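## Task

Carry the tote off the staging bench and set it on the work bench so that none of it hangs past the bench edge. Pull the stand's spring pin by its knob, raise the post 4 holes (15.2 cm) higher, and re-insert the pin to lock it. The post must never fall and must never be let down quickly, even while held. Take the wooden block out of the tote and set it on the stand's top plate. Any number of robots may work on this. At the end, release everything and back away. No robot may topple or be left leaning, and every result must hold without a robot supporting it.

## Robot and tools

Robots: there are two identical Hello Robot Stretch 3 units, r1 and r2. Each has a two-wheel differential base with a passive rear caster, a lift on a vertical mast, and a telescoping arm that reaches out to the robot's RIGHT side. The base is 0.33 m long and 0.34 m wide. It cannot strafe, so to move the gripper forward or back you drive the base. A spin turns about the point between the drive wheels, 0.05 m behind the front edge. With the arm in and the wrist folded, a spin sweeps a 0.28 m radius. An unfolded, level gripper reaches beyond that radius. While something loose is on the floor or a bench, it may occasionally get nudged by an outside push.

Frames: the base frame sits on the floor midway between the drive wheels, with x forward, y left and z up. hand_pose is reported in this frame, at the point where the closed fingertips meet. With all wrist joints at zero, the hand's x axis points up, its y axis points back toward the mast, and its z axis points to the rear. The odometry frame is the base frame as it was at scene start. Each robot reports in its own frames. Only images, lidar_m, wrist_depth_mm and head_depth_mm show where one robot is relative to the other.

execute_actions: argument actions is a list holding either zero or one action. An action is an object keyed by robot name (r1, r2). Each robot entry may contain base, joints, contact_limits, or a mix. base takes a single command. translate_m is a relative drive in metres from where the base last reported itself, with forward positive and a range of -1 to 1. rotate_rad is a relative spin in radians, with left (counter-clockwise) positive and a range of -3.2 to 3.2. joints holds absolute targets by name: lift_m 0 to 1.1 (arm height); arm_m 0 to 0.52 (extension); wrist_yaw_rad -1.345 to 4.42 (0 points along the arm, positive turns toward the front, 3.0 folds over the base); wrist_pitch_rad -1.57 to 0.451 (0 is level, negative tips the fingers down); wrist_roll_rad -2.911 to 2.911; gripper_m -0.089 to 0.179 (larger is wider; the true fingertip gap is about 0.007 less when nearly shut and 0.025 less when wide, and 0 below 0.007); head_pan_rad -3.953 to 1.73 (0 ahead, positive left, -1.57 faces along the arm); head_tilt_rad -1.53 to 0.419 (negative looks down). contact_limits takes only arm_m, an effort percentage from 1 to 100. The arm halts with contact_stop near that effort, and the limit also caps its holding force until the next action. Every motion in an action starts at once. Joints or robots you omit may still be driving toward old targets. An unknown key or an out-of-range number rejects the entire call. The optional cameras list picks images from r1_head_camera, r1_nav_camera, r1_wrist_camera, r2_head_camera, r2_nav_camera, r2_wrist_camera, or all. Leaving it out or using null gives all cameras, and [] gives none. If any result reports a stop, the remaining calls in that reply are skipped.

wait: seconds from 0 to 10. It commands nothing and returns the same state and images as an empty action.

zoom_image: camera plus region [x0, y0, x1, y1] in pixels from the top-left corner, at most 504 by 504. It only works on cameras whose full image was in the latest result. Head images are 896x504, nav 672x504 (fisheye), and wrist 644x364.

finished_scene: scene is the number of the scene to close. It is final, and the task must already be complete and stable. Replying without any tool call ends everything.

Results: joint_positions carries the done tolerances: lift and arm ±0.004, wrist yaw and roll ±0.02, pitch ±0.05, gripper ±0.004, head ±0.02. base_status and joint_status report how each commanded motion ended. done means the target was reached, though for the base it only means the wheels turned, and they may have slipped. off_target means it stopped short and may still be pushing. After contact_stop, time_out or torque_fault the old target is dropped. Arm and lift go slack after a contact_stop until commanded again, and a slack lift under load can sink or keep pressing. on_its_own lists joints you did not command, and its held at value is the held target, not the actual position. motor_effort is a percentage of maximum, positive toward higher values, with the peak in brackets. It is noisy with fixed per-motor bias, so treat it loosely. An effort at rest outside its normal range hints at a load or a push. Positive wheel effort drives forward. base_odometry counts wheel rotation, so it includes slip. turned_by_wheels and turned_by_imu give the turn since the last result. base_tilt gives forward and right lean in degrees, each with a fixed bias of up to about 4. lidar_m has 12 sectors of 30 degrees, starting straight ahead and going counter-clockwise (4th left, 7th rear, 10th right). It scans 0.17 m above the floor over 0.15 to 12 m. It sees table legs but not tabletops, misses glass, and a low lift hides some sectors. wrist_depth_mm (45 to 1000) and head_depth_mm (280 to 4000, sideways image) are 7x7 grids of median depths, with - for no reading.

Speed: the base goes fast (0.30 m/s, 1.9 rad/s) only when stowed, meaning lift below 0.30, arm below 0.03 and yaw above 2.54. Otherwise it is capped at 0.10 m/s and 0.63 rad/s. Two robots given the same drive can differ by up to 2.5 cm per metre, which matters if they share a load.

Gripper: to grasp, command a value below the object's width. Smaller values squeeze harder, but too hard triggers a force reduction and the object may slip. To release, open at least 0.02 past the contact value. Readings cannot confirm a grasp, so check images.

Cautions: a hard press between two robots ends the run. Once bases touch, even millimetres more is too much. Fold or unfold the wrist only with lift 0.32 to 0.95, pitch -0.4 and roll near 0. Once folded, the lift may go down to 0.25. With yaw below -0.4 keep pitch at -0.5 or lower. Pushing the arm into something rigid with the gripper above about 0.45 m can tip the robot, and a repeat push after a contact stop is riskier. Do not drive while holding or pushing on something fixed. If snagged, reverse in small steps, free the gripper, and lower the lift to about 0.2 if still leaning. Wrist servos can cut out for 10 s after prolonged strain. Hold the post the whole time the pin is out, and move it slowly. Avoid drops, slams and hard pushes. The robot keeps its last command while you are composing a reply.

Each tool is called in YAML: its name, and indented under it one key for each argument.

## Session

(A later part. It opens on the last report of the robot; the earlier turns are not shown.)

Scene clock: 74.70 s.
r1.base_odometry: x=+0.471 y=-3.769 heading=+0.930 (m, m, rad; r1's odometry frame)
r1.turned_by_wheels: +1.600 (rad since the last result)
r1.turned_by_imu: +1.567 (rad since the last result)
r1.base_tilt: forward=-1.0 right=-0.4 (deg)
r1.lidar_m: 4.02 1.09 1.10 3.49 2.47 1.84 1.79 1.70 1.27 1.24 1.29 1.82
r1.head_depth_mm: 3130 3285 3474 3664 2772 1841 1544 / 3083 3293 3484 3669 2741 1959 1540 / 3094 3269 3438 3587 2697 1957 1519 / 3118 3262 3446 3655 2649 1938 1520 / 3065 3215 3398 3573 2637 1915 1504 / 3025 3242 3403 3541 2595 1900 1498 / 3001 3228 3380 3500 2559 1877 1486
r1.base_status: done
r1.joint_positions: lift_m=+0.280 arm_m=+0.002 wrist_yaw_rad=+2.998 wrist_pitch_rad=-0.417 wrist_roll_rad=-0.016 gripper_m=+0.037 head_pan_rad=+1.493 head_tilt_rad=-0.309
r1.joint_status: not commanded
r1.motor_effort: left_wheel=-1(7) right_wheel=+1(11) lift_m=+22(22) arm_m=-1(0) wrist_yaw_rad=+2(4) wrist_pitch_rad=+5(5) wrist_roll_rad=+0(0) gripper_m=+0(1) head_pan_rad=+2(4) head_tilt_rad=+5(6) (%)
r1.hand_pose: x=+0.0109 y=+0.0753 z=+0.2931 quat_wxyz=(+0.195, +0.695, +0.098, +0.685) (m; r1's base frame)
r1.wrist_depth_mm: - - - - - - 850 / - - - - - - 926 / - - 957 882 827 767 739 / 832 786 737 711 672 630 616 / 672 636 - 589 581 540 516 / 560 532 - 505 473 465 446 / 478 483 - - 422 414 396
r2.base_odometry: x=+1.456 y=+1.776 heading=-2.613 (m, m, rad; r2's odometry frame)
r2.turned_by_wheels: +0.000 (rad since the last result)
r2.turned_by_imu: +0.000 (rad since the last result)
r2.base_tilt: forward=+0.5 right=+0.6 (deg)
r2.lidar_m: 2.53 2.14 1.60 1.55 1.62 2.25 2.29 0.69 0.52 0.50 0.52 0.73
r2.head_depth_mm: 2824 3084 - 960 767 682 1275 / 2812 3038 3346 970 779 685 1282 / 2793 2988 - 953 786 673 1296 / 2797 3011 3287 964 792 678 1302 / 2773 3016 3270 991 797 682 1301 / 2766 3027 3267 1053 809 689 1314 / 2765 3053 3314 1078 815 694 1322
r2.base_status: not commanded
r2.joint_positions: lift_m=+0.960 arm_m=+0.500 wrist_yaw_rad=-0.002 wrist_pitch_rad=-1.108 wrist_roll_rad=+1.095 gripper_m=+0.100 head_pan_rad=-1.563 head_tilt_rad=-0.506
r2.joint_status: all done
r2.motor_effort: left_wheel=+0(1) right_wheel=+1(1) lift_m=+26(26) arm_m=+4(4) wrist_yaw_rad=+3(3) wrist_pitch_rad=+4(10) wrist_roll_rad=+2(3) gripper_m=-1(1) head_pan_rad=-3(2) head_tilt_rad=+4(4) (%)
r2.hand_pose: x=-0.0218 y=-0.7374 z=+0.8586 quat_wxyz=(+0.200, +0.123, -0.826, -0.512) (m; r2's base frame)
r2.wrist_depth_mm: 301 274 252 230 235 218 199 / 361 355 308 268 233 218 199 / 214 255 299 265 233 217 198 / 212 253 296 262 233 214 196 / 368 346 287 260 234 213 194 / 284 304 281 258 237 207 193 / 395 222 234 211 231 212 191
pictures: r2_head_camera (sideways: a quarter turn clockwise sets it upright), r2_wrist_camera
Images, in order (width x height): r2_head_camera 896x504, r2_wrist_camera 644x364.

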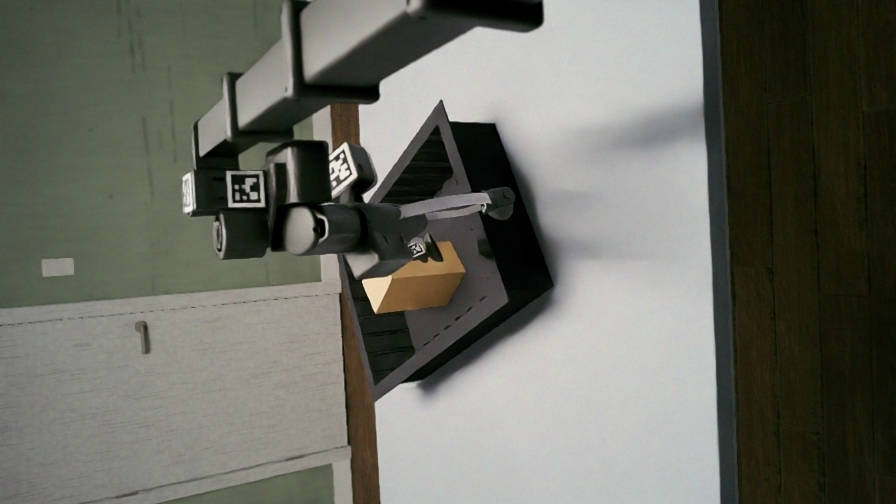

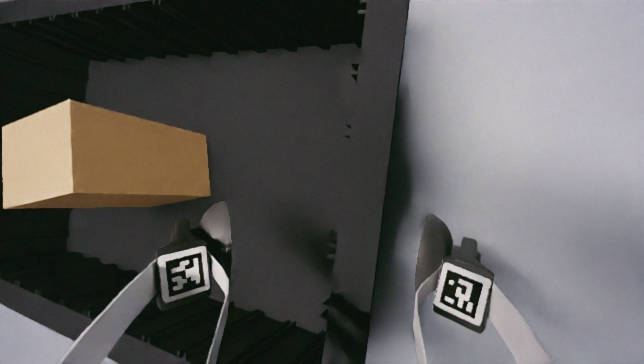

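Tote is flat now. Grip and drag toward me.

execute_actions:
  actions:
    - {"r2":{"joints":{"gripper_m":-0.03}},"r1":{"base":{"translate_m":1}}}
  cameras: []

execute_actions:
  actions:
    - {"r2":{"joints":{"arm_m":0.3,"lift_m":0.97}},"r1":{"base":{"translate_m":1}}}
  cameras: []

execute_actions:
  actions:
    - {"r2":{"joints":{"gripper_m":0.1,"lift_m":0.96}},"r1":{"base":{"translate_m":1}}}
  cameras: []

execute_actions:
  actions:
    - {"r2":{"joints":{"lift_m":1.08}}}
  cameras: []

execute_actions:
  actions:
    - {"r2":{"joints":{"wrist_roll_rad":0,"wrist_pitch_rad":-1.5,"arm_m":0.42}}}
  cameras: ["r2_wrist_camera","r2_head_camera"]

Scene clock: 79.90 s.
r1.base_odometry: x=+1.070 y=-2.968 heading=+0.930 (m, m, rad; r1's odometry frame)
r1.turned_by_wheels: +0.000 (rad since the last result)
r1.turned_by_imu: +0.003 (rad since the last result)
r1.base_tilt: forward=-1.0 right=-0.4 (deg)
r1.lidar_m: 3.03 1.05 0.78 0.76 0.79 1.82 2.79 1.74 1.31 1.27 1.33 1.87
r1.head_depth_mm: 3095 3289 3453 3652 1150 899 1542 / 3042 3211 3447 3622 1136 891 1534 / 3052 3234 3416 3605 1125 882 1518 / 3037 3226 3366 3545 1111 875 1523 / 3037 3166 3369 3514 1099 870 1512 / 3000 3200 3417 3520 1086 862 1491 / 3024 3184 3389 3492 1207 851 954
r1.base_status: done
r1.joint_positions: lift_m=+0.280 arm_m=+0.002 wrist_yaw_rad=+2.998 wrist_pitch_rad=-0.417 wrist_roll_rad=-0.016 gripper_m=+0.037 head_pan_rad=+1.493 head_tilt_rad=-0.309
r1.joint_status: not commanded
r1.motor_effort: left_wheel=-1(5) right_wheel=+1(9) lift_m=+22(22) arm_m=-1(1) wrist_yaw_rad=+2(3) wrist_pitch_rad=+5(5) wrist_roll_rad=+0(0) gripper_m=+0(0) head_pan_rad=+3(3) head_tilt_rad=+5(6) (%)
r1.hand_pose: x=+0.0109 y=+0.0753 z=+0.2931 quat_wxyz=(+0.195, +0.695, +0.098, +0.685) (m; r1's base frame)
r1.wrist_depth_mm: - - - - - - 836 / - - 802 815 - - 912 / - - 911 888 814 794 733 / 835 783 737 699 663 634 605 / 666 651 - 578 573 542 521 / 557 544 - 511 469 464 448 / 484 484 - - 419 418 401
r2.base_odometry: x=+1.456 y=+1.776 heading=-2.614 (m, m, rad; r2's odometry frame)
r2.turned_by_wheels: +0.000 (rad since the last result)
r2.turned_by_imu: -0.001 (rad since the last result)
r2.base_tilt: forward=+0.6 right=+0.5 (deg)
r2.lidar_m: 2.53 2.14 1.60 1.55 1.62 2.25 2.29 0.69 0.52 0.50 0.52 0.73
r2.head_depth_mm: 2800 3099 - 957 768 682 1273 / 2801 3033 3365 971 779 686 1287 / 2808 2995 - 902 785 672 1301 / 2805 3032 3308 967 794 676 1302 / 2758 3077 3267 997 800 682 1310 / 2788 3051 3345 1053 807 688 1315 / 2788 3041 3332 1077 814 693 1326
r2.base_status: not commanded
r2.joint_positions: lift_m=+0.960 arm_m=+0.500 wrist_yaw_rad=-0.002 wrist_pitch_rad=-1.117 wrist_roll_rad=+1.101 gripper_m=-0.029 head_pan_rad=-1.563 head_tilt_rad=-0.506
r2.joint_status: all done
r2.motor_effort: left_wheel=-1(2) right_wheel=+3(3) lift_m=+26(26) arm_m=+4(5) wrist_yaw_rad=+2(3) wrist_pitch_rad=+8(10) wrist_roll_rad=+0(2) gripper_m=-19(98) head_pan_rad=-2(2) head_tilt_rad=+3(4) (%)
r2.hand_pose: x=-0.0218 y=-0.7353 z=+0.8578 quat_wxyz=(+0.197, +0.122, -0.825, -0.516) (m; r2's base frame)
r2.wrist_depth_mm: 296 274 251 214 239 218 198 / 370 352 303 268 240 218 197 / 217 275 302 230 239 216 197 / 214 269 297 233 238 215 195 / 377 339 303 168 233 214 194 / 286 307 302 168 225 211 193 / 379 229 230 235 235 209 192
pictures: none
No camera images: the call's "cameras" was empty. Leave "cameras" out to get every camera's image.

Scene clock: 84.90 s.
r1.base_odometry: x=+1.668 y=-2.166 heading=+0.930 (m, m, rad; r1's odometry frame)
r1.turned_by_wheels: +0.000 (rad since the last result)
r1.turned_by_imu: +0.003 (rad since the last result)
r1.base_tilt: forward=-0.9 right=-0.4 (deg)
r1.lidar_m: 2.46 2.08 0.74 0.72 0.76 1.07 3.76 1.79 1.34 1.30 1.37 1.93
r1.head_depth_mm: 3054 3247 3429 3591 2761 1983 1544 / 3009 3231 3413 3588 2740 1809 1533 / 3024 3189 3381 3566 1124 842 921 / 3008 3178 3332 3538 1115 838 1507 / 2984 3139 3350 3489 1097 833 1504 / 2975 3127 3292 3476 1083 829 1492 / 2961 3181 3292 3457 1071 823 1490
r1.base_status: done
r1.joint_positions: lift_m=+0.280 arm_m=+0.002 wrist_yaw_rad=+2.998 wrist_pitch_rad=-0.417 wrist_roll_rad=-0.016 gripper_m=+0.037 head_pan_rad=+1.493 head_tilt_rad=-0.309
r1.joint_status: not commanded
r1.motor_effort: left_wheel=-1(5) right_wheel=+2(9) lift_m=+22(22) arm_m=+0(0) wrist_yaw_rad=+3(3) wrist_pitch_rad=+5(5) wrist_roll_rad=+0(0) gripper_m=+0(0) head_pan_rad=+3(5) head_tilt_rad=+6(5) (%)
r1.hand_pose: x=+0.0109 y=+0.0753 z=+0.2931 quat_wxyz=(+0.195, +0.695, +0.098, +0.685) (m; r1's base frame)
r1.wrist_depth_mm: - - - - - - - / - - 767 774 - - 956 / 735 - 967 914 832 794 743 / 810 786 731 701 672 652 600 / 681 633 - 579 567 535 523 / 564 537 - 512 461 464 449 / 477 483 - - 426 408 399
r2.base_odometry: x=+1.456 y=+1.776 heading=-2.613 (m, m, rad; r2's odometry frame)
r2.turned_by_wheels: +0.000 (rad since the last result)
r2.turned_by_imu: +0.000 (rad since the last result)
r2.base_tilt: forward=+0.5 right=+0.5 (deg)
r2.lidar_m: 2.53 2.14 1.60 1.55 1.62 2.25 2.29 0.69 0.52 0.50 0.52 0.73
r2.head_depth_mm: 2796 3076 - 943 770 679 1282 / 2786 3052 - 934 778 687 1284 / 2810 2997 - - 762 676 1295 / 2800 3050 3304 980 770 678 1302 / 2787 3030 3246 999 799 683 1307 / 2777 3056 3293 1056 806 690 1311 / 2791 3023 3329 1075 818 692 1329
r2.base_status: not commanded
r2.joint_positions: lift_m=+0.970 arm_m=+0.300 wrist_yaw_rad=-0.002 wrist_pitch_rad=-1.103 wrist_roll_rad=+1.101 gripper_m=-0.029 head_pan_rad=-1.563 head_tilt_rad=-0.506
r2.joint_status: all done
r2.motor_effort: left_wheel=+0(2) right_wheel=+1(6) lift_m=+28(32) arm_m=-5(6) wrist_yaw_rad=+3(3) wrist_pitch_rad=+2(8) wrist_roll_rad=+0(0) gripper_m=-11(19) head_pan_rad=-2(3) head_tilt_rad=+2(3) (%)
r2.hand_pose: x=-0.0218 y=-0.5392 z=+0.8690 quat_wxyz=(+0.198, +0.121, -0.828, -0.510) (m; r2's base frame)
r2.wrist_depth_mm: 437 286 315 287 254 228 209 / 350 292 318 283 251 227 211 / 420 286 312 280 250 224 787 / 362 287 318 278 248 227 781 / 425 349 314 - 245 830 796 / 424 362 320 - 239 841 797 / 416 354 300 270 251 837 801
pictures: none
No camera images: the call's "cameras" was empty. Leave "cameras" out to get every camera's image.

Scene clock: 89.90 s.
r1.base_odometry: x=+2.266 y=-1.365 heading=+0.930 (m, m, rad; r1's odometry frame)
r1.turned_by_wheels: +0.000 (rad since the last result)
r1.turned_by_imu: +0.003 (rad since the last result)
r1.base_tilt: forward=-1.0 right=-0.3 (deg)
r1.lidar_m: 1.66 1.18 1.63 3.38 1.05 1.03 4.60 1.83 1.39 1.35 1.42 2.00
r1.head_depth_mm: 2981 3174 3325 3540 2766 1973 1545 / 2979 3137 3336 3546 2734 1964 1537 / 2971 3152 3348 3536 2699 1955 1525 / 2991 3157 3308 3495 2663 1934 1510 / 2969 3090 3307 3497 2630 1912 1501 / 2938 3103 3310 3488 2596 1900 1496 / 2973 3111 3238 3477 2576 1895 1490
r1.base_status: done
r1.joint_positions: lift_m=+0.280 arm_m=+0.002 wrist_yaw_rad=+2.998 wrist_pitch_rad=-0.417 wrist_roll_rad=-0.016 gripper_m=+0.037 head_pan_rad=+1.493 head_tilt_rad=-0.309
r1.joint_status: not commanded
r1.motor_effort: left_wheel=-1(6) right_wheel=+2(9) lift_m=+22(22) arm_m=+0(0) wrist_yaw_rad=+2(2) wrist_pitch_rad=+5(6) wrist_roll_rad=+0(0) gripper_m=+0(0) head_pan_rad=+3(2) head_tilt_rad=+5(5) (%)
r1.hand_pose: x=+0.0109 y=+0.0753 z=+0.2931 quat_wxyz=(+0.195, +0.695, +0.098, +0.685) (m; r1's base frame)
r1.wrist_depth_mm: - - - - - - - / - - - - - - 945 / - - 941 874 830 768 753 / 818 789 729 692 667 641 614 / 661 640 - 586 574 542 526 / 560 539 - 509 470 463 449 / 478 484 - - 417 406 398
r2.base_odometry: x=+1.456 y=+1.776 heading=-2.613 (m, m, rad; r2's odometry frame)
r2.turned_by_wheels: +0.000 (rad since the last result)
r2.turned_by_imu: +0.000 (rad since the last result)
r2.base_tilt: forward=+0.4 right=+0.6 (deg)
r2.lidar_m: 1.67 2.15 1.59 1.55 1.62 2.25 2.29 0.69 0.52 0.50 0.52 0.73
r2.head_depth_mm: 2799 3094 - 963 770 681 1279 / 2772 3095 - 933 780 687 1285 / 2813 3079 - - 786 673 1294 / 2803 3024 3281 987 779 677 1295 / 2785 3068 3271 1001 798 683 1303 / 2776 3010 3342 1056 804 687 1313 / 2748 3045 3322 1070 817 692 1326
r2.base_status: not commanded
r2.joint_positions: lift_m=+0.960 arm_m=+0.300 wrist_yaw_rad=-0.002 wrist_pitch_rad=-1.103 wrist_roll_rad=+1.101 gripper_m=+0.100 head_pan_rad=-1.563 head_tilt_rad=-0.506
r2.joint_status: all done
r2.motor_effort: left_wheel=+0(0) right_wheel=+1(1) lift_m=+24(26) arm_m=-5(5) wrist_yaw_rad=+2(3) wrist_pitch_rad=+1(2) wrist_roll_rad=-1(0) gripper_m=+0(90) head_pan_rad=-2(3) head_tilt_rad=+4(3) (%)
r2.hand_pose: x=-0.0218 y=-0.5392 z=+0.8592 quat_wxyz=(+0.198, +0.121, -0.828, -0.510) (m; r2's base frame)
r2.wrist_depth_mm: 418 277 307 278 246 221 201 / 347 281 306 273 241 218 204 / 406 273 307 272 239 217 772 / 365 280 305 267 238 217 785 / 400 345 290 265 240 822 761 / 405 367 294 263 238 816 770 / 404 332 296 259 242 839 785
pictures: none
No camera images: the call's "cameras" was empty. Leave "cameras" out to get every camera's image.

Scene clock: 91.83 s.
r1.base_odometry: x=+2.266 y=-1.365 heading=+0.930 (m, m, rad; r1's odometry frame)
r1.turned_by_wheels: +0.000 (rad since the last result)
r1.turned_by_imu: +0.000 (rad since the last result)
r1.base_tilt: forward=-0.9 right=-0.5 (deg)
r1.lidar_m: 1.66 1.18 1.63 3.39 1.05 1.03 4.59 1.84 1.38 1.35 1.41 2.00
r1.head_depth_mm: 3050 3160 3350 3510 2771 1979 1541 / 2963 3164 3330 3471 2720 1958 1529 / 2988 3177 3303 3497 2707 1958 1532 / 3010 3131 3306 3500 2652 1912 1517 / 2952 3129 3299 3493 2632 1914 1499 / 2933 3112 3300 3511 2599 1903 1495 / 2901 3068 3273 3453 2579 1881 1488
r1.base_status: not commanded
r1.joint_positions: lift_m=+0.280 arm_m=+0.002 wrist_yaw_rad=+2.998 wrist_pitch_rad=-0.417 wrist_roll_rad=-0.016 gripper_m=+0.037 head_pan_rad=+1.493 head_tilt_rad=-0.309
r1.joint_status: not commanded
r1.motor_effort: left_wheel=-1(1) right_wheel=+2(1) lift_m=+22(22) arm_m=+1(1) wrist_yaw_rad=+3(3) wrist_pitch_rad=+5(6) wrist_roll_rad=+0(0) gripper_m=+0(1) head_pan_rad=+3(3) head_tilt_rad=+5(6) (%)
r1.hand_pose: x=+0.0109 y=+0.0753 z=+0.2931 quat_wxyz=(+0.195, +0.695, +0.098, +0.685) (m; r1's base frame)
r1.wrist_depth_mm: - - - - - - - / - - - - - - 980 / - - 931 874 857 770 736 / 846 797 742 713 674 628 604 / 673 637 - 577 568 538 516 / 565 541 - 515 467 466 449 / 484 493 - - 420 411 396
r2.base_odometry: x=+1.456 y=+1.776 heading=-2.613 (m, m, rad; r2's odometry frame)
r2.turned_by_wheels: +0.000 (rad since the last result)
r2.turned_by_imu: +0.000 (rad since the last result)
r2.base_tilt: forward=+0.5 right=+0.6 (deg)
r2.lidar_m: 1.68 2.15 1.60 1.55 1.62 2.25 2.29 0.69 0.52 0.50 0.52 0.73
r2.head_depth_mm: - 3108 3288 1001 772 681 1271 / 2751 - 3215 974 778 687 1285 / 2678 - - 899 762 674 1293 / 2737 3066 - 950 791 679 1296 / 2773 3098 3270 994 799 682 1300 / 2785 3030 3339 1052 809 689 1313 / 2753 3044 3322 1074 812 692 1319
r2.base_status: not commanded
r2.joint_positions: lift_m=+1.080 arm_m=+0.300 wrist_yaw_rad=-0.002 wrist_pitch_rad=-1.103 wrist_roll_rad=+1.101 gripper_m=+0.100 head_pan_rad=-1.563 head_tilt_rad=-0.506
r2.joint_status: all done
r2.motor_effort: left_wheel=+0(0) right_wheel=+1(1) lift_m=+29(30) arm_m=-5(5) wrist_yaw_rad=+2(3) wrist_pitch_rad=+2(2) wrist_roll_rad=+0(0) gripper_m=+0(0) head_pan_rad=-2(3) head_tilt_rad=+3(4) (%)
r2.hand_pose: x=-0.0218 y=-0.5392 z=+0.9789 quat_wxyz=(+0.198, +0.121, -0.828, -0.510) (m; r2's base frame)
r2.wrist_depth_mm: 551 468 405 410 365 329 299 / 509 502 418 403 358 323 865 / 531 489 426 398 354 320 847 / 552 483 412 396 354 328 871 / 623 528 429 391 354 943 868 / 596 530 433 387 353 919 - / 615 489 439 381 - 925 875
pictures: none
No camera images: the call's "cameras" was empty. Leave "cameras" out to get every camera's image.

Scene clock: 93.97 s.
r1.base_odometry: x=+2.266 y=-1.365 heading=+0.930 (m, m, rad; r1's odometry frame)
r1.turned_by_wheels: +0.000 (rad since the last result)
r1.turned_by_imu: +0.001 (rad since the last result)
r1.base_tilt: forward=-0.9 right=-0.4 (deg)
r1.lidar_m: 1.66 1.18 1.63 3.38 1.05 1.02 4.59 1.84 1.39 1.35 1.42 2.00
r1.head_depth_mm: 3017 3169 3358 3541 2757 1976 1543 / 2983 3151 3310 3542 2735 1970 1540 / 2988 3143 3348 3480 2719 1940 1532 / 2969 3130 3311 3493 2639 1930 1516 / 2947 3121 3321 3535 2619 1920 1507 / 2923 3135 3263 3501 2576 1900 1500 / 2932 3086 3255 3407 2596 1882 1483
r1.base_status: not commanded
r1.joint_positions: lift_m=+0.280 arm_m=+0.002 wrist_yaw_rad=+2.998 wrist_pitch_rad=-0.417 wrist_roll_rad=-0.016 gripper_m=+0.037 head_pan_rad=+1.493 head_tilt_rad=-0.309
r1.joint_status: not commanded
r1.motor_effort: left_wheel=-1(1) right_wheel=+2(1) lift_m=+22(22) arm_m=+0(0) wrist_yaw_rad=+3(3) wrist_pitch_rad=+5(5) wrist_roll_rad=+0(0) gripper_m=+0(1) head_pan_rad=+3(3) head_tilt_rad=+5(6) (%)
r1.hand_pose: x=+0.0109 y=+0.0753 z=+0.2931 quat_wxyz=(+0.195, +0.695, +0.098, +0.685) (m; r1's base frame)
r1.wrist_depth_mm: - - - - - - - / - - - - - - 943 / - - 932 885 813 776 732 / 833 779 727 702 657 637 598 / 674 633 - 575 571 538 514 / 555 535 - 513 468 462 444 / 482 491 - - 419 411 397
r2.base_odometry: x=+1.456 y=+1.776 heading=-2.613 (m, m, rad; r2's odometry frame)
r2.turned_by_wheels: +0.000 (rad since the last result)
r2.turned_by_imu: +0.000 (rad since the last result)
r2.base_tilt: forward=+0.6 right=+0.6 (deg)
r2.lidar_m: 1.68 2.14 1.60 1.54 1.62 2.25 2.29 0.69 0.52 0.50 0.52 0.73
r2.head_depth_mm: - 3115 3279 1000 770 681 1277 / 2713 3142 3271 989 777 686 1281 / - 3150 3304 945 787 673 1290 / 2738 3049 1183 979 793 676 1297 / 2762 3024 3258 1000 800 684 1310 / 2796 3045 3296 1052 805 689 1315 / 2795 3053 3347 1076 814 694 1316
r2.base_status: not commanded
r2.joint_positions: lift_m=+1.080 arm_m=+0.420 wrist_yaw_rad=-0.002 wrist_pitch_rad=-1.496 wrist_roll_rad=+0.006 gripper_m=+0.100 head_pan_rad=-1.563 head_tilt_rad=-0.506
r2.joint_status: all done
r2.motor_effort: left_wheel=+0(0) right_wheel=+1(1) lift_m=+30(30) arm_m=+6(6) wrist_yaw_rad=+2(3) wrist_pitch_rad=-2(2) wrist_roll_rad=-2(3) gripper_m=+0(0) head_pan_rad=-4(2) head_tilt_rad=+3(4) (%)
r2.hand_pose: x=-0.0216 y=-0.5598 z=+0.9612 quat_wxyz=(+0.517, +0.479, -0.520, -0.483) (m; r2's base frame)
r2.wrist_depth_mm: 343 344 255 339 338 330 329 / 350 348 342 343 340 335 335 / 351 351 355 349 347 345 343 / 363 362 364 355 351 349 346 / 371 369 362 364 358 359 351 / - - - - - 363 360 / - - - - - - -
pictures: r2_head_camera (sideways: a quarter turn clockwise sets it upright), r2_wrist_camera
Images, in order (width x height): r2_head_camera 896x504, r2_wrist_camera 644x364.

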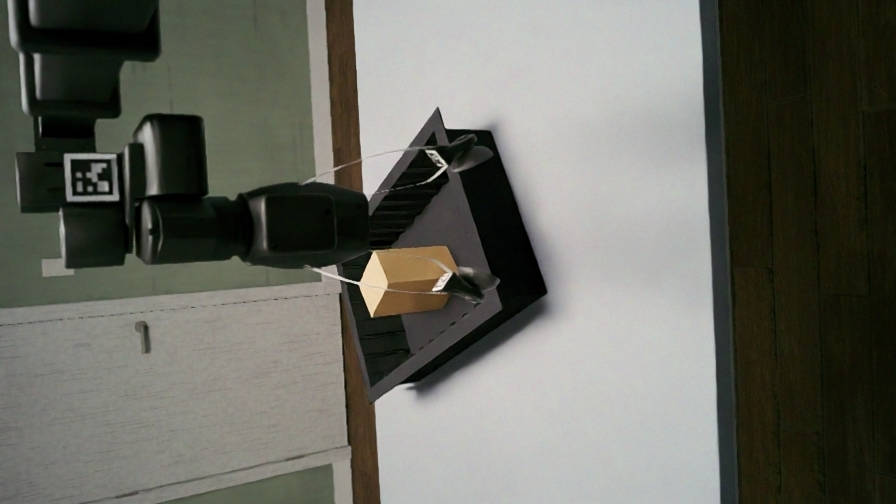

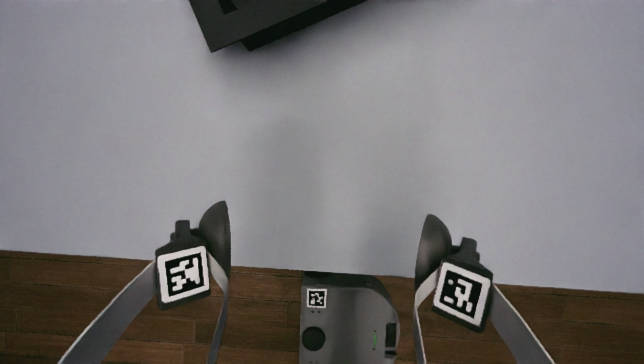

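execute_actions:
  actions:
    - {"r2":{"joints":{"gripper_m":0.0,"wrist_pitch_rad":-0.9,"arm_m":0.52}}}
  cameras: []

execute_actions:
  actions:
    - {"r2":{"joints":{"lift_m":0.89}}}
  cameras: ["r2_head_camera"]

execute_actions:
  actions:
    - {"r2":{"joints":{"arm_m":0.3}}}
  cameras: ["r2_head_camera"]

Scene clock: 96.13 s.
r1.base_odometry: x=+2.266 y=-1.365 heading=+0.930 (m, m, rad; r1's odometry frame)
r1.turned_by_wheels: +0.000 (rad since the last result)
r1.turned_by_imu: +0.001 (rad since the last result)
r1.base_tilt: forward=-0.9 right=-0.5 (deg)
r1.lidar_m: 1.66 1.18 1.63 3.38 1.05 1.03 4.55 1.84 1.39 1.35 1.42 1.99
r1.head_depth_mm: 3037 3165 3321 3503 2773 1983 1550 / 3023 3138 3350 3528 2715 1953 1544 / 2979 3157 3320 3521 2696 1943 1530 / 2972 3144 3340 3466 2656 1935 1515 / 2974 3131 3303 3490 2643 1919 1507 / 2935 3110 3294 3448 2617 1894 1499 / 2932 3126 3262 3500 2585 1880 1484
r1.base_status: not commanded
r1.joint_positions: lift_m=+0.280 arm_m=+0.002 wrist_yaw_rad=+2.998 wrist_pitch_rad=-0.417 wrist_roll_rad=-0.016 gripper_m=+0.037 head_pan_rad=+1.493 head_tilt_rad=-0.309
r1.joint_status: not commanded
r1.motor_effort: left_wheel=-1(1) right_wheel=+2(2) lift_m=+22(22) arm_m=-1(0) wrist_yaw_rad=+2(2) wrist_pitch_rad=+5(5) wrist_roll_rad=+0(0) gripper_m=-1(0) head_pan_rad=+2(3) head_tilt_rad=+5(6) (%)
r1.hand_pose: x=+0.0109 y=+0.0753 z=+0.2931 quat_wxyz=(+0.195, +0.695, +0.098, +0.685) (m; r1's base frame)
r1.wrist_depth_mm: - - - - - - - / - - - - - - 953 / - - 953 876 829 767 751 / 847 796 738 705 680 628 605 / 673 638 - 578 569 541 511 / 563 540 - 516 465 460 446 / 478 477 - - 420 403 398
r2.base_odometry: x=+1.456 y=+1.776 heading=-2.613 (m, m, rad; r2's odometry frame)
r2.turned_by_wheels: +0.000 (rad since the last result)
r2.turned_by_imu: +0.000 (rad since the last result)
r2.base_tilt: forward=+0.4 right=+0.7 (deg)
r2.lidar_m: 1.67 2.15 1.59 1.55 1.62 2.27 2.29 0.69 0.52 0.50 0.52 0.73
r2.head_depth_mm: - 3067 3252 1001 770 681 1276 / - 3089 3287 972 778 687 1280 / 2723 3121 3272 924 784 671 1290 / 2772 3060 1183 981 789 677 1304 / 2762 3075 3284 995 797 683 1306 / 2794 3036 3352 1060 809 688 1309 / 2797 3026 3297 1076 815 691 1326
r2.base_status: not commanded
r2.joint_positions: lift_m=+1.080 arm_m=+0.520 wrist_yaw_rad=-0.002 wrist_pitch_rad=-0.912 wrist_roll_rad=+0.005 gripper_m=+0.000 head_pan_rad=-1.563 head_tilt_rad=-0.506
r2.joint_status: all done
r2.motor_effort: left_wheel=-1(0) right_wheel=+1(1) lift_m=+30(29) arm_m=+6(6) wrist_yaw_rad=+2(2) wrist_pitch_rad=+6(6) wrist_roll_rad=-2(2) gripper_m=-3(92) head_pan_rad=-2(1) head_tilt_rad=+4(3) (%)
r2.hand_pose: x=-0.0219 y=-0.8024 z=+1.0012 quat_wxyz=(+0.633, +0.310, -0.636, -0.313) (m; r2's base frame)
r2.wrist_depth_mm: - - - - - - - / 520 450 462 478 510 516 521 / 474 453 340 452 461 480 476 / 438 430 433 419 404 442 438 / 402 390 403 - 355 403 406 / 377 374 366 - 343 369 378 / 356 350 349 349 282 355 353
pictures: none
No camera images: the call's "cameras" was empty. Leave "cameras" out to get every camera's image.

Scene clock: 98.70 s.
r1.base_odometry: x=+2.266 y=-1.365 heading=+0.930 (m, m, rad; r1's odometry frame)
r1.turned_by_wheels: +0.000 (rad since the last result)
r1.turned_by_imu: +0.001 (rad since the last result)
r1.base_tilt: forward=-1.0 right=-0.5 (deg)
r1.lidar_m: 1.67 1.18 1.64 3.39 1.05 1.03 4.58 1.85 1.39 1.35 1.42 2.00
r1.head_depth_mm: 3002 3110 3342 3531 2772 1974 1545 / 2975 3159 3323 3525 2723 1970 1532 / 2964 3141 3342 3529 2694 1941 1526 / 2993 3116 3329 3538 2663 1944 1515 / 2920 3084 3324 3519 2634 1917 1511 / 2929 3114 3302 3472 2599 1900 1497 / 2954 3103 3295 3459 2582 1885 1489
r1.base_status: not commanded
r1.joint_positions: lift_m=+0.280 arm_m=+0.002 wrist_yaw_rad=+2.998 wrist_pitch_rad=-0.417 wrist_roll_rad=-0.016 gripper_m=+0.037 head_pan_rad=+1.493 head_tilt_rad=-0.309
r1.joint_status: not commanded
r1.motor_effort: left_wheel=-1(1) right_wheel=+2(2) lift_m=+22(22) arm_m=+0(0) wrist_yaw_rad=+2(3) wrist_pitch_rad=+5(5) wrist_roll_rad=+0(0) gripper_m=+0(0) head_pan_rad=+4(3) head_tilt_rad=+6(5) (%)
r1.hand_pose: x=+0.0109 y=+0.0753 z=+0.2931 quat_wxyz=(+0.195, +0.695, +0.098, +0.685) (m; r1's base frame)
r1.wrist_depth_mm: - - - - - - - / - - - - - - 948 / - - 956 883 815 766 747 / 837 785 771 694 673 625 605 / 669 622 - 579 571 533 510 / 562 533 - 518 465 462 447 / 484 483 - - 423 409 396
r2.base_odometry: x=+1.456 y=+1.776 heading=-2.613 (m, m, rad; r2's odometry frame)
r2.turned_by_wheels: +0.000 (rad since the last result)
r2.turned_by_imu: +0.000 (rad since the last result)
r2.base_tilt: forward=+0.4 right=+0.5 (deg)
r2.lidar_m: 1.68 2.14 1.60 1.55 1.62 2.25 2.29 0.69 0.52 0.50 0.52 0.73
r2.head_depth_mm: 2793 3058 3290 - - 1401 1273 / 2820 3048 3345 910 780 686 1282 / 2803 3121 - 897 785 672 1299 / 2808 3062 3251 945 791 678 1308 / 2778 3037 3317 997 798 684 1306 / 2759 3049 3249 1056 806 690 1317 / 2806 3049 3307 1075 812 694 1322
r2.base_status: not commanded
r2.joint_positions: lift_m=+0.890 arm_m=+0.520 wrist_yaw_rad=-0.002 wrist_pitch_rad=-0.912 wrist_roll_rad=+0.005 gripper_m=+0.000 head_pan_rad=-1.563 head_tilt_rad=-0.506
r2.joint_status: all done
r2.motor_effort: left_wheel=+0(0) right_wheel=+1(1) lift_m=+24(24) arm_m=+6(6) wrist_yaw_rad=+3(2) wrist_pitch_rad=+6(6) wrist_roll_rad=-2(2) gripper_m=-3(2) head_pan_rad=-3(2) head_tilt_rad=+4(3) (%)
r2.hand_pose: x=-0.0219 y=-0.8025 z=+0.8115 quat_wxyz=(+0.633, +0.310, -0.637, -0.313) (m; r2's base frame)
r2.wrist_depth_mm: 231 292 176 293 227 179 300 / 207 270 211 267 247 168 275 / 193 247 243 246 243 180 147 / 174 225 227 227 226 191 140 / 158 208 210 - 209 204 138 / 147 193 196 - 196 124 114 / 138 181 183 184 107 107 182
pictures: r2_head_camera (sideways: a quarter turn clockwise sets it upright)
Images, in order (width x height): r2_head_camera 896x504.

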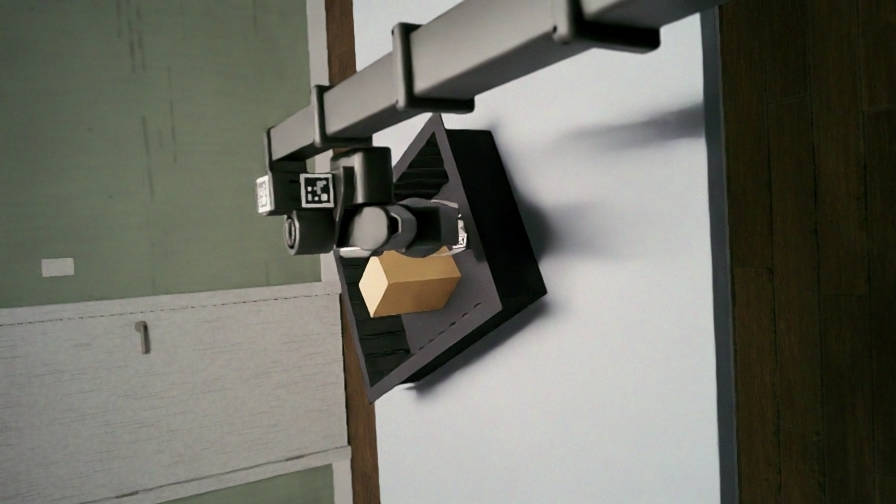

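Scene clock: 101.57 s.
r1.base_odometry: x=+2.266 y=-1.365 heading=+0.930 (m, m, rad; r1's odometry frame)
r1.turned_by_wheels: +0.000 (rad since the last result)
r1.turned_by_imu: +0.001 (rad since the last result)
r1.base_tilt: forward=-0.9 right=-0.4 (deg)
r1.lidar_m: 1.66 1.18 1.63 3.39 1.05 1.03 4.57 1.85 1.38 1.35 1.42 2.00
r1.head_depth_mm: 2991 3143 3393 3564 2765 1990 1541 / 2972 3125 3314 3561 2724 1959 1540 / 2967 3160 3326 3517 2704 1956 1512 / 2978 3130 3313 3526 2671 1930 1505 / 2946 3091 3326 3428 2612 1916 1508 / 2912 3125 3256 3458 2642 1896 1493 / 2920 3092 3310 3449 2577 1883 1484
r1.base_status: not commanded
r1.joint_positions: lift_m=+0.280 arm_m=+0.002 wrist_yaw_rad=+2.998 wrist_pitch_rad=-0.417 wrist_roll_rad=-0.016 gripper_m=+0.037 head_pan_rad=+1.493 head_tilt_rad=-0.309
r1.joint_status: not commanded
r1.motor_effort: left_wheel=-1(1) right_wheel=+2(2) lift_m=+22(22) arm_m=-1(1) wrist_yaw_rad=+3(3) wrist_pitch_rad=+5(5) wrist_roll_rad=+0(0) gripper_m=+0(0) head_pan_rad=+3(3) head_tilt_rad=+5(5) (%)
r1.hand_pose: x=+0.0109 y=+0.0753 z=+0.2931 quat_wxyz=(+0.195, +0.695, +0.098, +0.685) (m; r1's base frame)
r1.wrist_depth_mm: - - - - - - - / - - - - - - 923 / - - 959 871 826 787 747 / 837 801 758 710 688 630 620 / 667 629 - 587 575 538 517 / 560 531 - 514 469 470 444 / 485 486 - - 418 412 396
r2.base_odometry: x=+1.456 y=+1.776 heading=-2.613 (m, m, rad; r2's odometry frame)
r2.turned_by_wheels: +0.000 (rad since the last result)
r2.turned_by_imu: +0.000 (rad since the last result)
r2.base_tilt: forward=+0.5 right=+0.6 (deg)
r2.lidar_m: 1.68 2.15 1.60 1.55 1.62 2.26 2.29 0.69 0.52 0.50 0.52 0.73
r2.head_depth_mm: 2806 3050 3294 1091 - 682 1274 / 2816 3072 3291 - 699 687 1287 / 2773 3076 3367 - 684 674 1293 / 2749 3050 3243 916 680 677 1297 / 2778 3018 3285 965 751 681 1306 / 2788 3028 3287 1065 805 691 1312 / 2776 3058 3294 1076 811 694 1324
r2.base_status: not commanded
r2.joint_positions: lift_m=+0.890 arm_m=+0.300 wrist_yaw_rad=+0.001 wrist_pitch_rad=-0.894 wrist_roll_rad=+0.001 gripper_m=+0.000 head_pan_rad=-1.563 head_tilt_rad=-0.506
r2.joint_status: all done
r2.motor_effort: left_wheel=+1(0) right_wheel=+0(1) lift_m=+23(24) arm_m=-6(7) wrist_yaw_rad=+0(3) wrist_pitch_rad=-2(5) wrist_roll_rad=+0(2) gripper_m=-3(3) head_pan_rad=-2(3) head_tilt_rad=+4(4) (%)
r2.hand_pose: x=-0.0215 y=-0.5870 z=+0.8139 quat_wxyz=(+0.637, +0.306, -0.637, -0.306) (m; r2's base frame)
r2.wrist_depth_mm: 302 215 303 196 303 199 315 / 170 207 278 235 278 206 168 / 151 198 253 253 252 211 155 / 137 190 232 233 233 219 153 / 132 186 215 - 214 210 155 / 130 179 199 - 198 197 144 / 128 170 186 121 109 108 109
pictures: r2_head_camera (sideways: a quarter turn clockwise sets it upright)
Images, in order (width x height): r2_head_camera 896x504.

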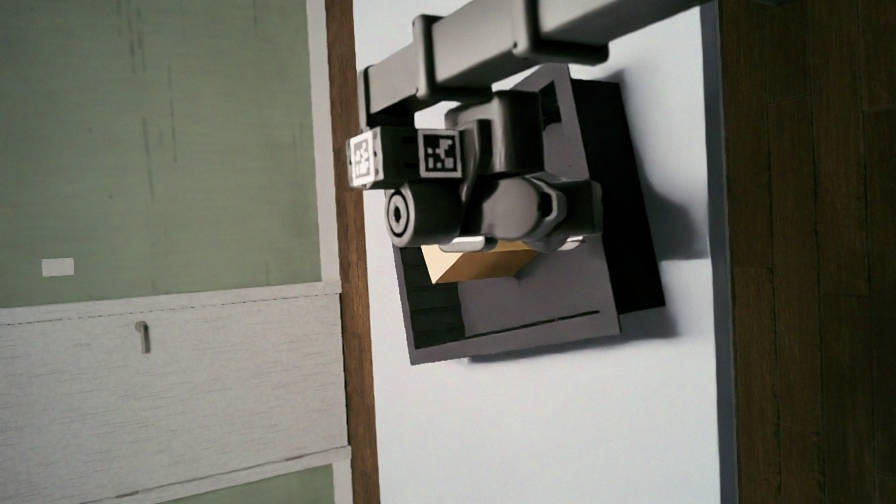

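execute_actions:
  actions:
    - {"r2":{"joints":{"lift_m":1.08,"arm_m":0.32}}}
  cameras: []

execute_actions:
  actions:
    - {"r2":{"joints":{"gripper_m":0.12,"wrist_pitch_rad":-1.4,"arm_m":0.5}}}
  cameras: ["r2_wrist_camera"]

Scene clock: 104.27 s.
r1.base_odometry: x=+2.266 y=-1.365 heading=+0.930 (m, m, rad; r1's odometry frame)
r1.turned_by_wheels: +0.000 (rad since the last result)
r1.turned_by_imu: +0.001 (rad since the last result)
r1.base_tilt: forward=-0.8 right=-0.5 (deg)
r1.lidar_m: 1.66 1.18 1.64 3.39 1.05 1.03 4.56 1.84 1.39 1.35 1.42 2.00
r1.head_depth_mm: 3014 3149 3352 3540 2745 1981 1547 / 2985 3169 3301 3558 2706 1960 1532 / 2940 3152 3347 3511 2725 1939 1536 / 2993 3106 3346 3499 2673 1910 1516 / 2976 3114 3321 3518 2616 1921 1500 / 2923 3106 3316 3499 2609 1914 1498 / 2921 3080 3321 3453 2575 1892 1479
r1.base_status: not commanded
r1.joint_positions: lift_m=+0.280 arm_m=+0.002 wrist_yaw_rad=+2.998 wrist_pitch_rad=-0.417 wrist_roll_rad=-0.016 gripper_m=+0.037 head_pan_rad=+1.493 head_tilt_rad=-0.309
r1.joint_status: not commanded
r1.motor_effort: left_wheel=-1(1) right_wheel=+1(1) lift_m=+22(22) arm_m=+0(0) wrist_yaw_rad=+2(3) wrist_pitch_rad=+5(5) wrist_roll_rad=+0(0) gripper_m=-1(0) head_pan_rad=+4(3) head_tilt_rad=+5(5) (%)
r1.hand_pose: x=+0.0109 y=+0.0753 z=+0.2931 quat_wxyz=(+0.195, +0.695, +0.098, +0.685) (m; r1's base frame)
r1.wrist_depth_mm: - - - - - - - / - - - - - - 948 / - - 956 876 821 778 735 / 831 800 742 706 675 639 605 / 678 644 - 580 562 537 521 / 553 543 - 512 464 465 441 / 485 486 - - 422 407 396
r2.base_odometry: x=+1.456 y=+1.776 heading=-2.613 (m, m, rad; r2's odometry frame)
r2.turned_by_wheels: +0.000 (rad since the last result)
r2.turned_by_imu: +0.000 (rad since the last result)
r2.base_tilt: forward=+0.4 right=+0.5 (deg)
r2.lidar_m: 1.68 2.15 1.60 1.55 1.62 2.26 2.29 0.69 0.52 0.50 0.52 0.73
r2.head_depth_mm: - 3095 3281 998 769 682 1273 / 2725 3083 3339 1008 706 685 1282 / - - 3298 931 705 674 1297 / 2761 3046 3260 830 786 678 1299 / 2785 3071 3314 965 751 683 1309 / 2788 3018 3361 1060 807 688 1319 / 2773 3057 3353 1077 812 692 1319
r2.base_status: not commanded
r2.joint_positions: lift_m=+1.080 arm_m=+0.320 wrist_yaw_rad=+0.001 wrist_pitch_rad=-0.907 wrist_roll_rad=+0.001 gripper_m=+0.000 head_pan_rad=-1.563 head_tilt_rad=-0.506
r2.joint_status: all done
r2.motor_effort: left_wheel=+0(1) right_wheel=+0(1) lift_m=+29(29) arm_m=+6(7) wrist_yaw_rad=+0(0) wrist_pitch_rad=+4(4) wrist_roll_rad=+0(0) gripper_m=-2(3) head_pan_rad=-2(2) head_tilt_rad=+3(4) (%)
r2.hand_pose: x=-0.0215 y=-0.6035 z=+1.0019 quat_wxyz=(+0.635, +0.310, -0.636, -0.310) (m; r2's base frame)
r2.wrist_depth_mm: 578 585 592 573 584 581 578 / 521 529 449 485 508 529 522 / 479 477 453 338 463 478 476 / 435 444 423 373 423 443 440 / 408 407 390 - 394 405 404 / 378 382 306 - 367 379 380 / 351 354 349 353 345 345 351
pictures: none
No camera images: the call's "cameras" was empty. Leave "cameras" out to get every camera's image.

Scene clock: 106.83 s.
r1.base_odometry: x=+2.266 y=-1.365 heading=+0.930 (m, m, rad; r1's odometry frame)
r1.turned_by_wheels: +0.000 (rad since the last result)
r1.turned_by_imu: +0.001 (rad since the last result)
r1.base_tilt: forward=-0.9 right=-0.3 (deg)
r1.lidar_m: 1.66 1.18 1.63 3.39 1.05 1.03 4.58 1.84 1.39 1.35 1.42 2.00
r1.head_depth_mm: 3032 3137 3357 3547 2766 1970 1537 / 2950 3147 3335 3499 2745 1969 1535 / 2998 3164 3345 3519 2694 1952 1517 / 3005 3115 3350 3495 2678 1927 1515 / 2941 3114 3319 3474 2623 1932 1503 / 2976 3127 3310 3449 2622 1901 1498 / 2948 3101 3238 3418 2553 1894 1485
r1.base_status: not commanded
r1.joint_positions: lift_m=+0.280 arm_m=+0.002 wrist_yaw_rad=+2.998 wrist_pitch_rad=-0.417 wrist_roll_rad=-0.016 gripper_m=+0.037 head_pan_rad=+1.493 head_tilt_rad=-0.309
r1.joint_status: not commanded
r1.motor_effort: left_wheel=-1(1) right_wheel=+2(2) lift_m=+22(22) arm_m=+0(0) wrist_yaw_rad=+3(3) wrist_pitch_rad=+5(5) wrist_roll_rad=+0(0) gripper_m=+0(0) head_pan_rad=+4(3) head_tilt_rad=+5(6) (%)
r1.hand_pose: x=+0.0109 y=+0.0753 z=+0.2931 quat_wxyz=(+0.195, +0.695, +0.098, +0.685) (m; r1's base frame)
r1.wrist_depth_mm: - - - - - - - / - - - - - - 954 / - - 967 869 805 765 739 / 832 798 749 704 666 644 602 / 675 634 - 579 566 532 523 / 565 541 - 513 470 461 452 / 486 490 - - 424 411 401
r2.base_odometry: x=+1.456 y=+1.776 heading=-2.613 (m, m, rad; r2's odometry frame)
r2.turned_by_wheels: +0.000 (rad since the last result)
r2.turned_by_imu: +0.000 (rad since the last result)
r2.base_tilt: forward=+0.5 right=+0.6 (deg)
r2.lidar_m: 1.67 2.14 1.59 1.55 1.62 2.25 2.29 0.69 0.52 0.50 0.52 0.73
r2.head_depth_mm: - 3100 3265 1001 766 680 1273 / 2706 3065 3280 1011 705 687 1285 / 2732 3127 3320 937 707 673 1294 / 2761 3044 3264 838 788 678 1301 / 2792 3030 3306 964 752 681 1312 / 2790 3042 3330 1063 806 688 1319 / 2750 3077 3387 1078 812 692 1326
r2.base_status: not commanded
r2.joint_positions: lift_m=+1.080 arm_m=+0.500 wrist_yaw_rad=+0.001 wrist_pitch_rad=-1.398 wrist_roll_rad=+0.001 gripper_m=+0.120 head_pan_rad=-1.563 head_tilt_rad=-0.506
r2.joint_status: all done
r2.motor_effort: left_wheel=+1(0) right_wheel=+0(0) lift_m=+30(29) arm_m=+6(6) wrist_yaw_rad=+0(0) wrist_pitch_rad=-1(3) wrist_roll_rad=+0(0) gripper_m=+0(91) head_pan_rad=-2(3) head_tilt_rad=+4(4) (%)
r2.hand_pose: x=-0.0216 y=-0.6650 z=+0.9620 quat_wxyz=(+0.541, +0.455, -0.541, -0.455) (m; r2's base frame)
r2.wrist_depth_mm: 363 314 354 351 323 353 349 / 365 361 357 238 349 350 351 / 367 359 353 238 355 356 352 / 367 358 355 357 353 351 353 / 369 363 360 353 353 354 357 / 365 365 354 359 356 355 355 / 371 364 307 317 292 271 356
pictures: r2_wrist_camera
Images, in order (width x height): r2_wrist_camera 644x364.

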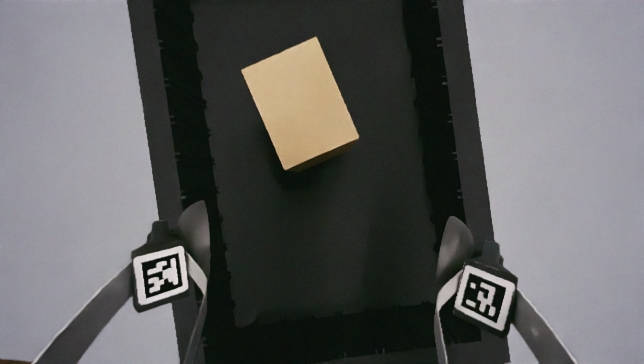

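execute_actions:
  actions:
    - {"r2":{"base":{"translate_m":0.015},"joints":{"gripper_m":0.1,"wrist_pitch_rad":-1.1,"arm_m":0.52,"wrist_roll_rad":-0.35}}}
  cameras: []

execute_actions:
  actions:
    - {"r2":{"joints":{"lift_m":0.95}}}
  cameras: ["r2_wrist_camera"]

Scene clock: 108.33 s.
r1.base_odometry: x=+2.266 y=-1.365 heading=+0.930 (m, m, rad; r1's odometry frame)
r1.turned_by_wheels: +0.000 (rad since the last result)
r1.turned_by_imu: +0.000 (rad since the last result)
r1.base_tilt: forward=-1.0 right=-0.4 (deg)
r1.lidar_m: 1.65 1.18 1.63 3.38 1.05 1.03 4.57 1.84 1.39 1.35 1.42 2.00
r1.head_depth_mm: 3006 3161 3360 3526 2740 1994 1544 / 2995 3173 3359 3493 2705 1968 1542 / 2997 3156 3316 3511 2708 1941 1528 / 2972 3122 3361 3480 2667 1934 1518 / 2954 3160 3324 3503 2632 1904 1511 / 2947 3175 3311 3494 2595 1897 1497 / 2940 3089 3273 3495 2553 1881 1489
r1.base_status: not commanded
r1.joint_positions: lift_m=+0.280 arm_m=+0.002 wrist_yaw_rad=+2.998 wrist_pitch_rad=-0.417 wrist_roll_rad=-0.016 gripper_m=+0.037 head_pan_rad=+1.493 head_tilt_rad=-0.309
r1.joint_status: not commanded
r1.motor_effort: left_wheel=-1(1) right_wheel=+1(2) lift_m=+22(22) arm_m=+0(0) wrist_yaw_rad=+3(3) wrist_pitch_rad=+5(5) wrist_roll_rad=+0(0) gripper_m=-1(0) head_pan_rad=+2(3) head_tilt_rad=+5(5) (%)
r1.hand_pose: x=+0.0109 y=+0.0753 z=+0.2931 quat_wxyz=(+0.195, +0.695, +0.098, +0.685) (m; r1's base frame)
r1.wrist_depth_mm: - - - - - - - / - - - - - - 946 / - - 947 885 827 789 747 / 833 801 736 705 660 637 613 / 666 639 - 587 566 543 521 / 557 537 - 509 475 462 449 / 478 487 - - 420 412 400
r2.base_odometry: x=+1.443 y=+1.769 heading=-2.613 (m, m, rad; r2's odometry frame)
r2.turned_by_wheels: +0.000 (rad since the last result)
r2.turned_by_imu: +0.000 (rad since the last result)
r2.base_tilt: forward=+0.6 right=+0.6 (deg)
r2.lidar_m: 1.66 2.14 1.60 1.55 1.61 2.25 2.30 0.69 0.52 0.50 0.52 0.73
r2.head_depth_mm: - 3106 3276 996 747 681 1273 / - 3095 3316 965 706 688 1283 / 2720 3137 3300 953 701 675 1298 / 2727 - 3348 854 789 677 1305 / 2773 3056 3304 967 751 682 1304 / 2790 3061 3335 1064 806 687 1316 / 2785 3059 3328 1076 813 694 1327
r2.base_status: done
r2.joint_positions: lift_m=+1.080 arm_m=+0.520 wrist_yaw_rad=+0.001 wrist_pitch_rad=-1.109 wrist_roll_rad=-0.345 gripper_m=+0.100 head_pan_rad=-1.563 head_tilt_rad=-0.506
r2.joint_status: all done
r2.motor_effort: left_wheel=+0(4) right_wheel=+0(6) lift_m=+30(29) arm_m=+6(7) wrist_yaw_rad=+0(0) wrist_pitch_rad=+4(5) wrist_roll_rad=-1(2) gripper_m=-1(77) head_pan_rad=-2(3) head_tilt_rad=+4(4) (%)
r2.hand_pose: x=-0.0215 y=-0.7573 z=+0.9785 quat_wxyz=(+0.695, +0.431, -0.489, -0.303) (m; r2's base frame)
r2.wrist_depth_mm: 389 405 422 434 465 475 - / 374 387 317 327 448 457 485 / 361 374 385 395 351 439 463 / 347 354 374 381 359 423 447 / 337 339 296 253 377 401 419 / 326 327 343 246 349 390 407 / 312 302 339 349 324 372 388
pictures: none
No camera images: the call's "cameras" was empty. Leave "cameras" out to get every camera's image.

Scene clock: 110.33 s.
r1.base_odometry: x=+2.266 y=-1.365 heading=+0.930 (m, m, rad; r1's odometry frame)
r1.turned_by_wheels: +0.000 (rad since the last result)
r1.turned_by_imu: +0.000 (rad since the last result)
r1.base_tilt: forward=-1.0 right=-0.5 (deg)
r1.lidar_m: 1.65 1.18 1.63 3.39 1.05 1.03 4.57 1.85 1.38 1.35 1.42 2.00
r1.head_depth_mm: 3016 3180 3334 3553 2768 1971 1543 / 3001 3148 3344 3485 2742 1965 1532 / 2959 3138 3335 3486 2683 1956 1524 / 2988 3129 3336 3487 2678 1930 1515 / 2977 3139 3280 3518 2620 1918 1499 / 2952 3132 3272 3490 2597 1896 1494 / 2948 3060 3295 3481 2577 1881 1491
r1.base_status: not commanded
r1.joint_positions: lift_m=+0.280 arm_m=+0.002 wrist_yaw_rad=+2.998 wrist_pitch_rad=-0.417 wrist_roll_rad=-0.016 gripper_m=+0.037 head_pan_rad=+1.493 head_tilt_rad=-0.309
r1.joint_status: not commanded
r1.motor_effort: left_wheel=-1(1) right_wheel=+2(2) lift_m=+22(22) arm_m=+0(0) wrist_yaw_rad=+2(2) wrist_pitch_rad=+6(5) wrist_roll_rad=+0(0) gripper_m=+0(0) head_pan_rad=+3(3) head_tilt_rad=+5(5) (%)
r1.hand_pose: x=+0.0109 y=+0.0753 z=+0.2931 quat_wxyz=(+0.195, +0.695, +0.098, +0.685) (m; r1's base frame)
r1.wrist_depth_mm: - - - - - - - / - - - - - - 925 / - - 955 878 827 785 750 / 823 790 748 697 669 641 603 / 678 635 - 588 565 545 511 / 561 539 - 515 472 466 444 / 481 484 - - 418 410 398
r2.base_odometry: x=+1.443 y=+1.769 heading=-2.613 (m, m, rad; r2's odometry frame)
r2.turned_by_wheels: +0.000 (rad since the last result)
r2.turned_by_imu: +0.000 (rad since the last result)
r2.base_tilt: forward=+0.5 right=+0.6 (deg)
r2.lidar_m: 1.66 2.14 1.60 1.55 1.61 2.25 2.30 0.69 0.52 0.50 0.52 0.73
r2.head_depth_mm: 2803 3057 3300 - 744 682 1275 / 2798 3023 3324 968 707 687 1287 / 2799 2966 3170 936 701 675 1286 / 2772 3064 3257 832 786 675 1295 / 2799 3031 3289 971 751 683 1309 / 2793 3006 3303 1067 808 688 1316 / 2784 3059 3345 1073 812 692 1320
r2.base_status: not commanded
r2.joint_positions: lift_m=+0.950 arm_m=+0.520 wrist_yaw_rad=+0.001 wrist_pitch_rad=-1.108 wrist_roll_rad=-0.345 gripper_m=+0.100 head_pan_rad=-1.563 head_tilt_rad=-0.506
r2.joint_status: all done
r2.motor_effort: left_wheel=+0(0) right_wheel=+0(1) lift_m=+24(25) arm_m=+6(6) wrist_yaw_rad=+0(0) wrist_pitch_rad=+4(5) wrist_roll_rad=-2(1) gripper_m=+0(1) head_pan_rad=-2(2) head_tilt_rad=+4(4) (%)
r2.hand_pose: x=-0.0215 y=-0.7574 z=+0.8488 quat_wxyz=(+0.696, +0.431, -0.489, -0.303) (m; r2's base frame)
r2.wrist_depth_mm: 257 176 255 242 228 214 336 / 243 182 263 273 278 232 318 / 156 199 254 263 275 218 301 / 150 209 239 131 265 211 294 / 152 213 124 126 252 198 280 / 160 206 120 122 239 178 269 / 164 214 214 118 230 190 258
pictures: r2_wrist_camera
Images, in order (width x height): r2_wrist_camera 644x364.

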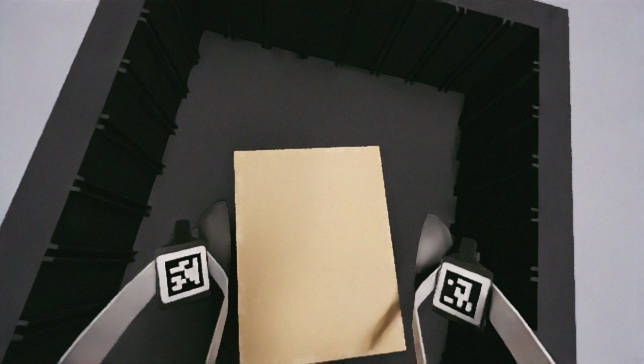

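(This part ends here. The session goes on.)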